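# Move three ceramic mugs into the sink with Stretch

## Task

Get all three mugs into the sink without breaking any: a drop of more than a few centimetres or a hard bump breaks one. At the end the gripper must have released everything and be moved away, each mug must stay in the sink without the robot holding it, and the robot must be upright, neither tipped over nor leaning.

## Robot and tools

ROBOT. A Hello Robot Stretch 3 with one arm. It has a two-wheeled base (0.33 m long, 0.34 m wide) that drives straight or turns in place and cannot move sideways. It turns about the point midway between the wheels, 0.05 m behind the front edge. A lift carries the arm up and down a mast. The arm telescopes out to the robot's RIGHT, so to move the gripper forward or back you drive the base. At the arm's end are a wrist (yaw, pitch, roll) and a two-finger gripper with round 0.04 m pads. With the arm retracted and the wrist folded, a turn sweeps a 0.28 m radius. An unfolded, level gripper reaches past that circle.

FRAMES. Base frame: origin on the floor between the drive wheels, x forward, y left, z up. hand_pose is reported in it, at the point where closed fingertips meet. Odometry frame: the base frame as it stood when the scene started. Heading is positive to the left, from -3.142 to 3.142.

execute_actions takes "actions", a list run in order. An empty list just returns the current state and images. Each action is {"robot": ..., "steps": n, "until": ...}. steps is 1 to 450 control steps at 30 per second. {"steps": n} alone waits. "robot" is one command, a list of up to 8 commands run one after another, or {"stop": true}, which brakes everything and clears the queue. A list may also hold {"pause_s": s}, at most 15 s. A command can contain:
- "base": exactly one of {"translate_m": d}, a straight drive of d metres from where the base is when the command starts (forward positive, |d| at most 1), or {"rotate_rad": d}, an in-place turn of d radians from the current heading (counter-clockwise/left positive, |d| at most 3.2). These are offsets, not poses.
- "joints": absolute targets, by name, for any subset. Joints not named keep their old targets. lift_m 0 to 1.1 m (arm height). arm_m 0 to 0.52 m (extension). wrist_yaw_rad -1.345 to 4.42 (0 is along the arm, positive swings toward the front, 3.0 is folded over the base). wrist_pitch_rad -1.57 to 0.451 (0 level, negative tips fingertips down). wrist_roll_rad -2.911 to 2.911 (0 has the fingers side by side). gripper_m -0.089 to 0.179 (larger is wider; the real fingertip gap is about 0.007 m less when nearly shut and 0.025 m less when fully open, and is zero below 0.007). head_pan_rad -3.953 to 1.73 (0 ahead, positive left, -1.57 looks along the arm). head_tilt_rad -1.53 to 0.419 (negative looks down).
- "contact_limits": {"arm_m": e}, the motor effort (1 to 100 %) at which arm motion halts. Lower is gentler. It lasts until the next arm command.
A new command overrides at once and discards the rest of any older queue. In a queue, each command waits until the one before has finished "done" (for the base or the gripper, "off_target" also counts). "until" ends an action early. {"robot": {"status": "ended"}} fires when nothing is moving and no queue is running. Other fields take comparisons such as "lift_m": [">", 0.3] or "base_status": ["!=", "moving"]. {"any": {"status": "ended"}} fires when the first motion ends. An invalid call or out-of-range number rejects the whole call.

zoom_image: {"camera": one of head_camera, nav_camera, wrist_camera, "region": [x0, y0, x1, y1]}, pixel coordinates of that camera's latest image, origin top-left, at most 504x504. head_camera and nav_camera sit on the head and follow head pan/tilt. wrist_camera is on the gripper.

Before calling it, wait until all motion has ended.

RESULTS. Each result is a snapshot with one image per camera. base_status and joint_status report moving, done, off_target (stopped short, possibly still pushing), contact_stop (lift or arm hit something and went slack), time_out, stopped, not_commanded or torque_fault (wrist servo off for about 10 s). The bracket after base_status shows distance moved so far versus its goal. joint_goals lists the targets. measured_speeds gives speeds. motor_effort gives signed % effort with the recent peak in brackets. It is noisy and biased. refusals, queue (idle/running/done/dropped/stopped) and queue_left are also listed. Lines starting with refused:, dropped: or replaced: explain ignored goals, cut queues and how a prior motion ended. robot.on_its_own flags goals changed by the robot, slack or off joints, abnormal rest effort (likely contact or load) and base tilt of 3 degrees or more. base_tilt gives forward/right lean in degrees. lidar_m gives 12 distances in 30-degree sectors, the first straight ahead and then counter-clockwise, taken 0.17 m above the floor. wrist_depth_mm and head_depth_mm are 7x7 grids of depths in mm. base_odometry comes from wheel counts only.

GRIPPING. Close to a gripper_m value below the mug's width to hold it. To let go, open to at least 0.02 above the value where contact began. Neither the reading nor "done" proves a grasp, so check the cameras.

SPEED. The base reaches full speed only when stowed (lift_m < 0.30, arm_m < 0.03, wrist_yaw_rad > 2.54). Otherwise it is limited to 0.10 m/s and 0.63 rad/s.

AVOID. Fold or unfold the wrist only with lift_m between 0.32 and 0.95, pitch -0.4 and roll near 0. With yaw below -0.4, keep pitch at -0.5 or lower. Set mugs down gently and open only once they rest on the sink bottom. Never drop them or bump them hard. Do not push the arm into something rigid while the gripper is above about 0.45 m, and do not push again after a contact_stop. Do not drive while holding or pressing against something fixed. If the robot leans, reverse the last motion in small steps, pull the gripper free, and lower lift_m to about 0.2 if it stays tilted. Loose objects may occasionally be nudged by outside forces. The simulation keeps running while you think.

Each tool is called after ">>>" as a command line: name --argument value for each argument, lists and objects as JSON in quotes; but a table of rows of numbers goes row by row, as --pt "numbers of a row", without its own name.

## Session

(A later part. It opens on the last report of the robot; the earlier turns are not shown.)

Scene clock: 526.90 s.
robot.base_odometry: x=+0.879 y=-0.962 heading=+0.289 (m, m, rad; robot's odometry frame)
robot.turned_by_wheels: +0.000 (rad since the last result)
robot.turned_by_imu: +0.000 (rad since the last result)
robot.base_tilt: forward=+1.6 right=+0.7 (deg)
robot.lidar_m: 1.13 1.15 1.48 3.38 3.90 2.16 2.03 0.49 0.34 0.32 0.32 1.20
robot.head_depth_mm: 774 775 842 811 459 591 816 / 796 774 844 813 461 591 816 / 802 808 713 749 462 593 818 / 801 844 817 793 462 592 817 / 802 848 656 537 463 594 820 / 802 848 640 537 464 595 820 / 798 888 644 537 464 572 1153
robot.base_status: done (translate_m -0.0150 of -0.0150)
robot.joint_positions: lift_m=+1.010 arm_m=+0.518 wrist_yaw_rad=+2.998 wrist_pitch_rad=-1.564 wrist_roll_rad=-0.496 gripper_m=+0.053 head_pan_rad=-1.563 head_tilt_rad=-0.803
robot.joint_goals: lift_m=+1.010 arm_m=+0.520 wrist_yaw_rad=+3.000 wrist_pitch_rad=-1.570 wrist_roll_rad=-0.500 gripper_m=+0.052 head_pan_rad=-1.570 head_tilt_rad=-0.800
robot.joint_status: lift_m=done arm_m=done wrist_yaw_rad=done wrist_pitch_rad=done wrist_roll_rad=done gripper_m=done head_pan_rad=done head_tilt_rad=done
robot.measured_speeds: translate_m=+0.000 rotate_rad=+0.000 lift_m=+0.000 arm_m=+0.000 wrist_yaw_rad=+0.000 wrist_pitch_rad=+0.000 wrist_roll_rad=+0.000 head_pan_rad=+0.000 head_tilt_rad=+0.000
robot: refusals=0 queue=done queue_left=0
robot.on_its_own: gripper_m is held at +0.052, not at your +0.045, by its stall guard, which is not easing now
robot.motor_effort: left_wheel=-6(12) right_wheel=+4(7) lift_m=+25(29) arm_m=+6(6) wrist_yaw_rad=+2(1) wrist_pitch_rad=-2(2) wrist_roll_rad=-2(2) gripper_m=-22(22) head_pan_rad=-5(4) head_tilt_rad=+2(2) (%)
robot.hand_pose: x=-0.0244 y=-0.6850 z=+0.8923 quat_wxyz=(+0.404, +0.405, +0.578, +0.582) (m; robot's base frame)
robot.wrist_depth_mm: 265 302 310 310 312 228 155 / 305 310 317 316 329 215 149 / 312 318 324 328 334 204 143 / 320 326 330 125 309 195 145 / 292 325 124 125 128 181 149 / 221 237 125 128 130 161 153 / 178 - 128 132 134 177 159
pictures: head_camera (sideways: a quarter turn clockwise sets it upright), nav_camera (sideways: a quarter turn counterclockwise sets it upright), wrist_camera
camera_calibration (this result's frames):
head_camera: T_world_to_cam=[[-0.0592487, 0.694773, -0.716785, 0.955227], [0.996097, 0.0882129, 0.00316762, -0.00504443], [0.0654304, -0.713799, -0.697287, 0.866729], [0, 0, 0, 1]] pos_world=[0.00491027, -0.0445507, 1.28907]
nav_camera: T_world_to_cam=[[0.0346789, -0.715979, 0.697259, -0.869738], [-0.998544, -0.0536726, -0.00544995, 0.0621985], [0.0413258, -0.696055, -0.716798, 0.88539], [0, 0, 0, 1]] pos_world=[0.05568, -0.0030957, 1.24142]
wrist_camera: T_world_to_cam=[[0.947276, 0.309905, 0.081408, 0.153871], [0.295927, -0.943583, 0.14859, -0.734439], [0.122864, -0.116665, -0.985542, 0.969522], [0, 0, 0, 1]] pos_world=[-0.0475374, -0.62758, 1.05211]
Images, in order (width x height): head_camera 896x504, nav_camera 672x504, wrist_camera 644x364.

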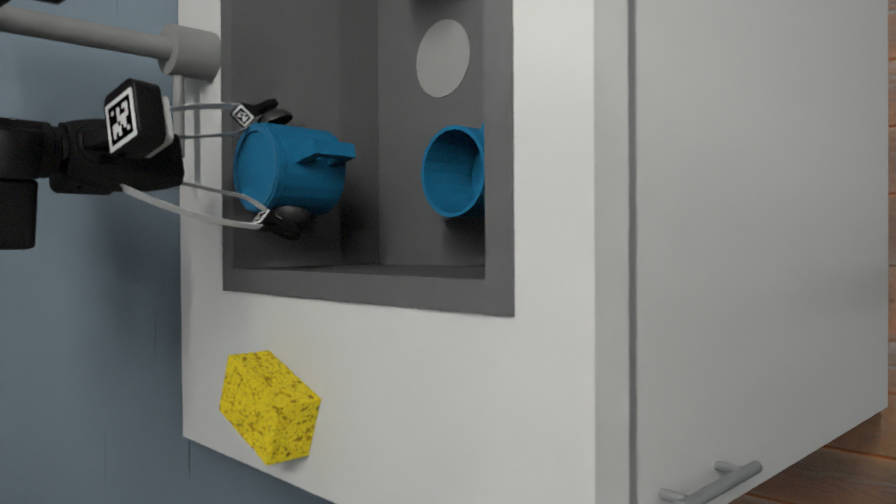

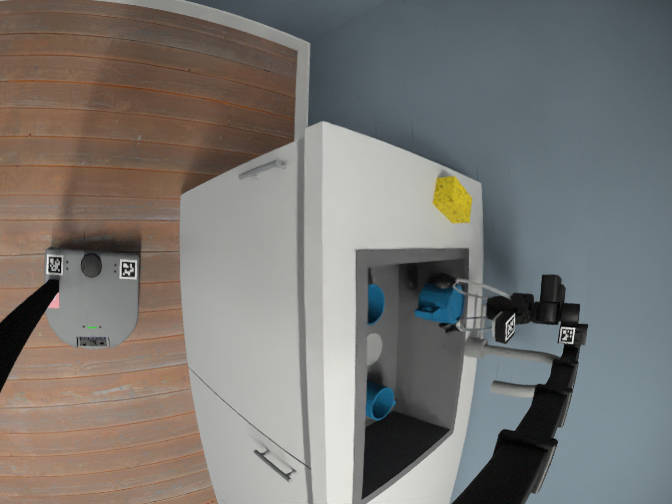

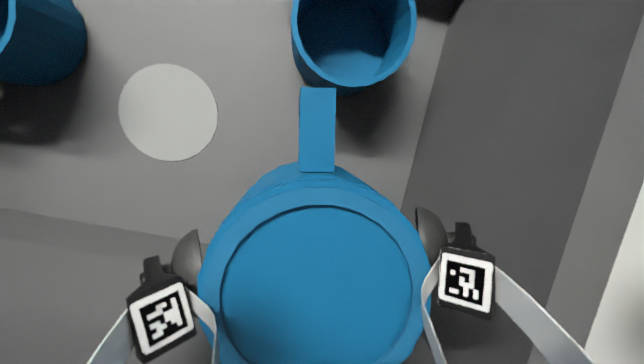

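>>> execute_actions --actions '[{"robot":{"joints":{"lift_m":0.93}},"steps":450,"until":{"robot":{"status":"ended"}}}]'

Scene clock: 531.90 s.
robot.base_odometry: x=+0.879 y=-0.962 heading=+0.289 (m, m, rad; robot's odometry frame)
robot.turned_by_wheels: +0.000 (rad since the last result)
robot.turned_by_imu: +0.000 (rad since the last result)
robot.base_tilt: forward=+1.5 right=+0.5 (deg)
robot.lidar_m: 1.12 1.15 1.48 3.37 3.91 2.16 2.03 0.49 0.34 0.32 0.32 1.19
robot.head_depth_mm: - 767 841 811 460 591 815 / 827 840 825 814 461 591 815 / 761 - 764 741 461 593 815 / 788 843 809 796 462 593 813 / 804 847 656 535 462 595 818 / 800 850 641 537 463 594 818 / 800 890 644 539 465 572 1155
robot.base_status: done (translate_m -0.0150 of -0.0150)
robot.joint_positions: lift_m=+0.930 arm_m=+0.518 wrist_yaw_rad=+2.998 wrist_pitch_rad=-1.564 wrist_roll_rad=-0.496 gripper_m=+0.053 head_pan_rad=-1.563 head_tilt_rad=-0.803
robot.joint_goals: lift_m=+0.930 arm_m=+0.520 wrist_yaw_rad=+3.000 wrist_pitch_rad=-1.570 wrist_roll_rad=-0.500 gripper_m=+0.052 head_pan_rad=-1.570 head_tilt_rad=-0.800
robot.joint_status: lift_m=done arm_m=done wrist_yaw_rad=done wrist_pitch_rad=done wrist_roll_rad=done gripper_m=done head_pan_rad=done head_tilt_rad=done
robot.measured_speeds: translate_m=+0.000 rotate_rad=+0.000 lift_m=+0.000 arm_m=+0.000 wrist_yaw_rad=+0.000 wrist_pitch_rad=+0.000 wrist_roll_rad=+0.000 head_pan_rad=+0.000 head_tilt_rad=+0.000
robot: refusals=0 queue=done queue_left=0
robot.on_its_own: gripper_m is held at +0.052, not at your +0.045, by its stall guard, which is not easing now
robot.motor_effort: left_wheel=-6(6) right_wheel=+4(4) lift_m=+25(26) arm_m=+6(6) wrist_yaw_rad=+2(1) wrist_pitch_rad=-2(2) wrist_roll_rad=-2(2) gripper_m=-22(22) head_pan_rad=-4(5) head_tilt_rad=+3(2) (%)
robot.hand_pose: x=-0.0244 y=-0.6850 z=+0.8123 quat_wxyz=(+0.404, +0.405, +0.578, +0.582) (m; robot's base frame)
robot.wrist_depth_mm: 228 232 236 233 236 224 155 / 233 236 240 227 252 216 149 / 238 240 246 250 258 205 143 / 243 248 251 124 262 195 139 / 248 253 124 125 128 182 134 / 220 237 126 128 131 162 130 / 178 - 129 131 134 178 122
pictures: head_camera (sideways: a quarter turn clockwise sets it upright), nav_camera (sideways: a quarter turn counterclockwise sets it upright), wrist_camera
camera_calibration (this result's frames):
head_camera: T_world_to_cam=[[-0.0592487, 0.694773, -0.716785, 0.955227], [0.996097, 0.088213, 0.00316763, -0.00504445], [0.0654305, -0.713799, -0.697287, 0.866729], [0, 0, 0, 1]] pos_world=[0.00491027, -0.0445507, 1.28907]
nav_camera: T_world_to_cam=[[0.034679, -0.71598, 0.697259, -0.869738], [-0.998544, -0.0536727, -0.00544995, 0.0621985], [0.0413258, -0.696055, -0.716798, 0.885391], [0, 0, 0, 1]] pos_world=[0.05568, -0.00309568, 1.24142]
wrist_camera: T_world_to_cam=[[0.947276, 0.309905, 0.081408, 0.160383], [0.295927, -0.943583, 0.14859, -0.722553], [0.122864, -0.116665, -0.985542, 0.890686], [0, 0, 0, 1]] pos_world=[-0.0475374, -0.62758, 0.972116]
Images, in order (width x height): head_camera 896x504, nav_camera 672x504, wrist_camera 644x364.

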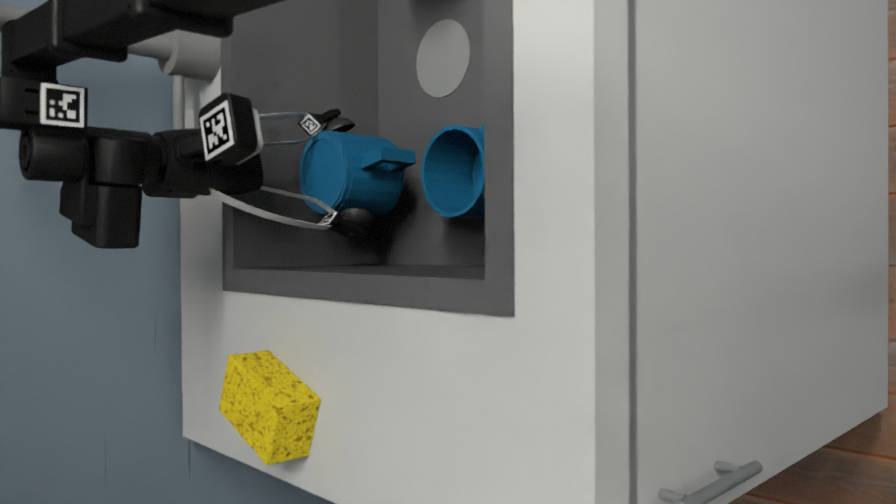

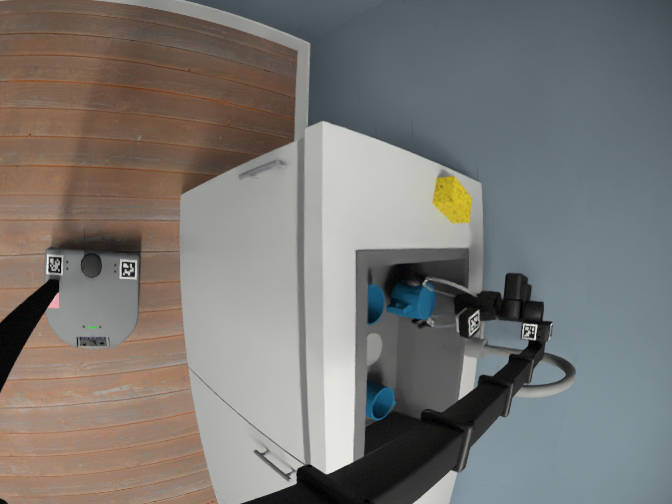

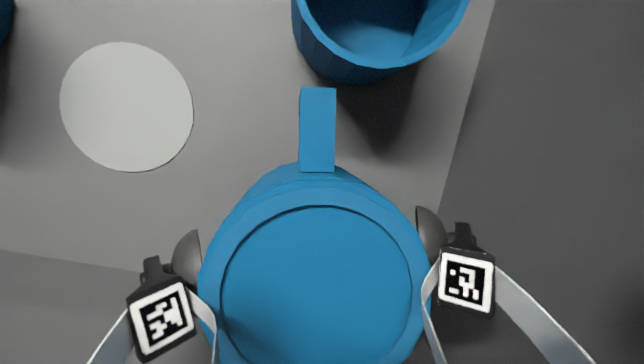

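Gap ~5 cm (251 vs 198).

>>> execute_actions --actions '[{"robot":[{"joints":{"lift_m":0.884}},{"joints":{"gripper_m":0.115}},{"joints":{"lift_m":1.07}},{"joints":{"arm_m":0.0}}],"steps":450,"until":{"robot":{"status":"ended"}}}]'

Scene clock: 544.70 s.
robot.base_odometry: x=+0.879 y=-0.962 heading=+0.289 (m, m, rad; robot's odometry frame)
robot.turned_by_wheels: +0.000 (rad since the last result)
robot.turned_by_imu: +0.001 (rad since the last result)
robot.base_tilt: forward=+1.5 right=+0.6 (deg)
robot.lidar_m: 1.12 1.15 1.48 3.38 3.92 2.17 2.03 0.49 0.34 0.32 0.32 1.20
robot.head_depth_mm: - - - - - - - / - - - - - 606 860 / 789 - - - - 615 817 / 786 - - 504 464 595 866 / 789 - - 511 463 572 917 / 802 - - 518 464 595 823 / 802 892 - 525 464 575 1162
robot.base_status: done (translate_m -0.0150 of -0.0150)
robot.joint_positions: lift_m=+1.070 arm_m=+0.000 wrist_yaw_rad=+2.998 wrist_pitch_rad=-1.565 wrist_roll_rad=-0.497 gripper_m=+0.115 head_pan_rad=-1.563 head_tilt_rad=-0.803
robot.joint_goals: lift_m=+1.070 arm_m=+0.000 wrist_yaw_rad=+3.000 wrist_pitch_rad=-1.570 wrist_roll_rad=-0.500 gripper_m=+0.115 head_pan_rad=-1.570 head_tilt_rad=-0.800
robot.joint_status: lift_m=done arm_m=done wrist_yaw_rad=done wrist_pitch_rad=done wrist_roll_rad=done gripper_m=done head_pan_rad=done head_tilt_rad=done
robot.measured_speeds: translate_m=+0.000 rotate_rad=+0.000 lift_m=+0.000 arm_m=+0.000 wrist_yaw_rad=+0.000 wrist_pitch_rad=+0.000 wrist_roll_rad=+0.000 head_pan_rad=+0.000 head_tilt_rad=+0.000
robot: refusals=0 queue=done queue_left=0
robot.motor_effort: left_wheel=-6(6) right_wheel=+4(4) lift_m=+28(27) arm_m=-5(9) wrist_yaw_rad=+2(2) wrist_pitch_rad=-2(2) wrist_roll_rad=-2(2) gripper_m=-1(82) head_pan_rad=-5(5) head_tilt_rad=+2(2) (%)
robot.hand_pose: x=-0.0244 y=-0.1678 z=+0.9522 quat_wxyz=(+0.404, +0.405, +0.579, +0.582) (m; robot's base frame)
robot.wrist_depth_mm: 984 - - - - - - / - - - - - - - / - - - - - - - / 679 803 - - - - - / 456 528 595 709 - - - / 346 384 420 477 517 - - / 282 - 326 354 397 - -
pictures: head_camera (sideways: a quarter turn clockwise sets it upright), nav_camera (sideways: a quarter turn counterclockwise sets it upright), wrist_camera
camera_calibration (this result's frames):
head_camera: T_world_to_cam=[[-0.0592482, 0.694742, -0.716814, 0.955266], [0.996097, 0.0882126, 0.00316417, -0.00503993], [0.0654304, -0.713829, -0.697257, 0.866689], [0, 0, 0, 1]] pos_world=[0.00491026, -0.0445513, 1.28907]
nav_camera: T_world_to_cam=[[0.0346785, -0.71595, 0.69729, -0.869778], [-0.998544, -0.0536725, -0.00544797, 0.0621959], [0.0413257, -0.696086, -0.716768, 0.885352], [0, 0, 0, 1]] pos_world=[0.0556801, -0.0030983, 1.24142]
wrist_camera: T_world_to_cam=[[0.946951, 0.311011, 0.080969, -0.0106668], [0.296969, -0.943114, 0.149485, -0.256029], [0.122855, -0.11751, -0.985443, 1.08866], [0, 0, 0, 1]] pos_world=[-0.0476128, -0.110219, 1.11195]
Images, in order (width x height): head_camera 896x504, nav_camera 672x504, wrist_camera 644x364.

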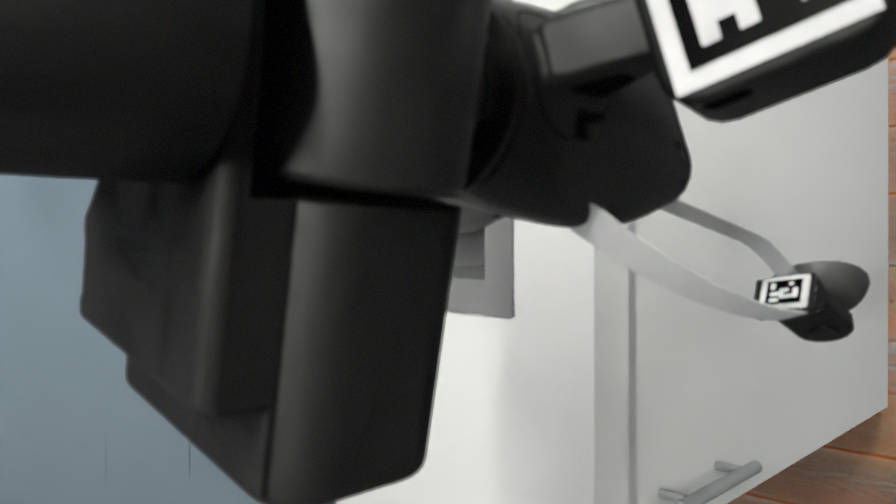

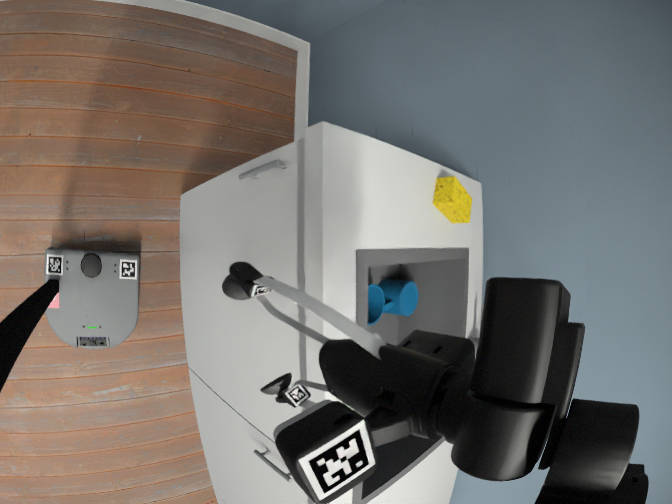

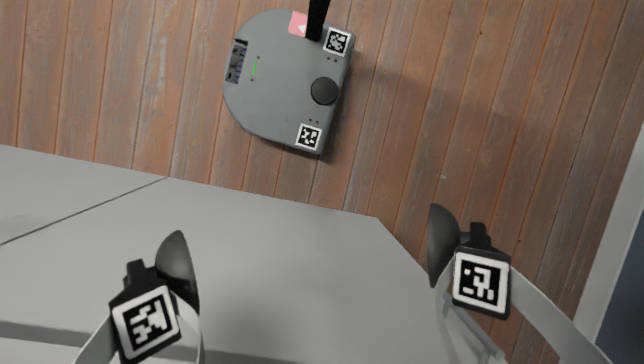

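Move a bit clearer.

>>> execute_actions --actions '[{"robot":[{"base":{"rotate_rad":1.0}},{"base":{"translate_m":0.3}}],"steps":450,"until":{"robot":{"status":"ended"}}}]'

>>> finished_scene --scene 1

Scene clock: 558.80 s.
robot.base_odometry: x=+0.962 y=-0.674 heading=+1.288 (m, m, rad; robot's odometry frame)
robot.turned_by_wheels: +1.000 (rad since the last result)
robot.turned_by_imu: +0.997 (rad since the last result)
robot.base_tilt: forward=+1.6 right=+0.7 (deg)
robot.lidar_m: 1.19 1.91 3.39 3.06 2.81 0.91 0.60 0.55 1.17 1.02 0.94 0.95
robot.head_depth_mm: - - - - - - - / - - - - - 1320 1146 / 1007 - - - - 1298 1172 / 959 - - 1551 1564 1333 1156 / 906 - - 1402 1504 1352 1127 / 872 - - 1303 1445 1329 1175 / 826 901 - 1184 1346 1332 1179
robot.base_status: done (translate_m +0.3000 of +0.3000)
robot.joint_positions: lift_m=+1.070 arm_m=+0.000 wrist_yaw_rad=+2.998 wrist_pitch_rad=-1.565 wrist_roll_rad=-0.497 gripper_m=+0.115 head_pan_rad=-1.563 head_tilt_rad=-0.803
robot.joint_goals: lift_m=+1.070 arm_m=+0.000 wrist_yaw_rad=+3.000 wrist_pitch_rad=-1.570 wrist_roll_rad=-0.500 gripper_m=+0.115 head_pan_rad=-1.570 head_tilt_rad=-0.800
robot.joint_status: lift_m=done arm_m=done wrist_yaw_rad=done wrist_pitch_rad=done wrist_roll_rad=done gripper_m=done head_pan_rad=done head_tilt_rad=done
robot.measured_speeds: translate_m=+0.000 rotate_rad=+0.000 lift_m=+0.000 arm_m=+0.000 wrist_yaw_rad=+0.000 wrist_pitch_rad=+0.000 wrist_roll_rad=+0.000 head_pan_rad=+0.000 head_tilt_rad=+0.000
robot: refusals=0 queue=done queue_left=0
robot.motor_effort: left_wheel=-8(13) right_wheel=+5(7) lift_m=+27(27) arm_m=-5(5) wrist_yaw_rad=+2(1) wrist_pitch_rad=-2(2) wrist_roll_rad=-1(2) gripper_m=+0(0) head_pan_rad=-5(5) head_tilt_rad=+2(3) (%)
robot.hand_pose: x=-0.0244 y=-0.1678 z=+0.9522 quat_wxyz=(+0.404, +0.405, +0.579, +0.582) (m; robot's base frame)
robot.wrist_depth_mm: 792 - - - - - - / 724 - - - - - - / 672 - - - - - - / 618 - - - - - - / - - - - - - - / - - - - - - - / - - - - - - -
pictures: head_camera (sideways: a quarter turn clockwise sets it upright), nav_camera (sideways: a quarter turn counterclockwise sets it upright), wrist_camera
camera_calibration (this result's frames):
head_camera: T_world_to_cam=[[-0.0592476, 0.694737, -0.716819, 0.955272], [0.996097, 0.0882118, 0.00316362, -0.00503923], [0.0654298, -0.713834, -0.697252, 0.866683], [0, 0, 0, 1]] pos_world=[0.00491022, -0.0445514, 1.28907]
nav_camera: T_world_to_cam=[[0.0346778, -0.715945, 0.697295, -0.869784], [-0.998544, -0.0536717, -0.00544766, 0.0621955], [0.0413252, -0.696091, -0.716764, 0.885346], [0, 0, 0, 1]] pos_world=[0.0556801, -0.00309875, 1.24142]
wrist_camera: T_world_to_cam=[[0.946951, 0.311011, 0.0809688, -0.0106681], [0.296969, -0.943114, 0.149486, -0.256026], [0.122854, -0.11751, -0.985443, 1.08866], [0, 0, 0, 1]] pos_world=[-0.0476128, -0.110215, 1.11195]
Images, in order (width x height): head_camera 896x504, nav_camera 672x504, wrist_camera 644x364.

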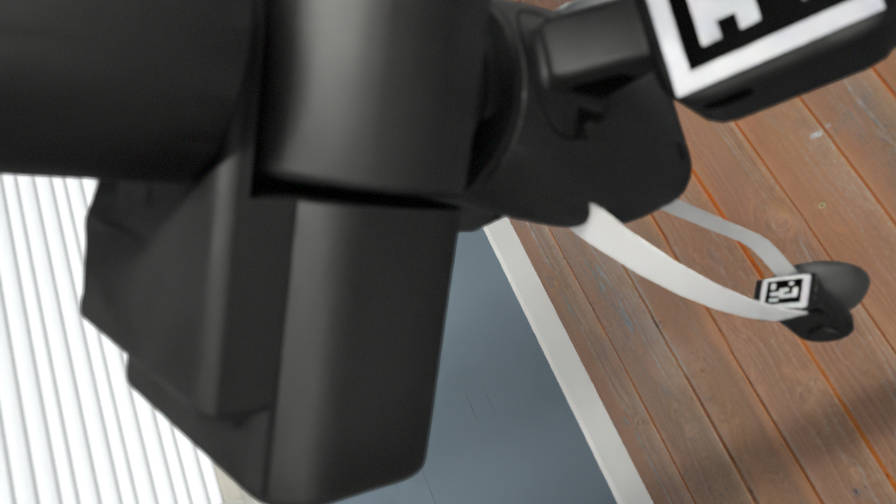

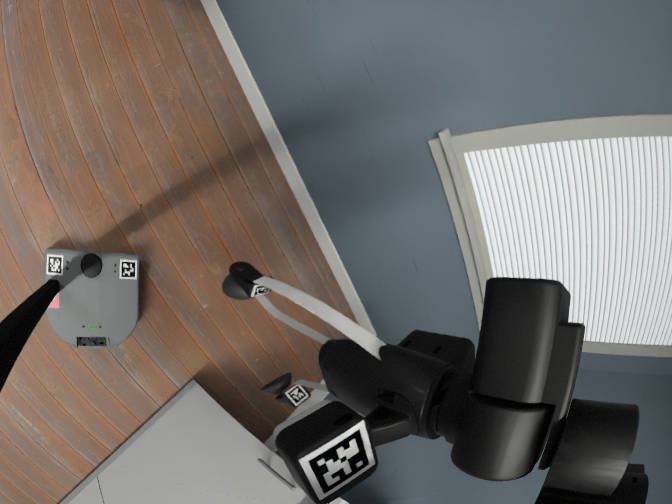

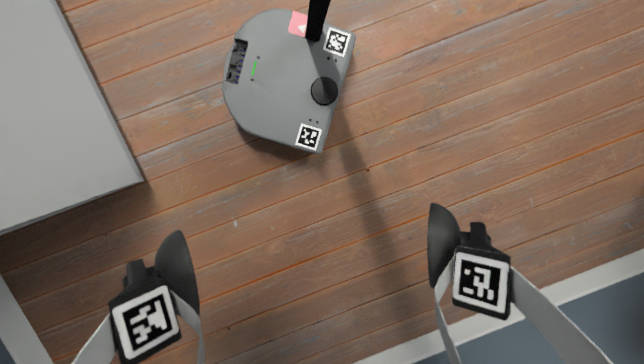

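The scene is finished: the task was done.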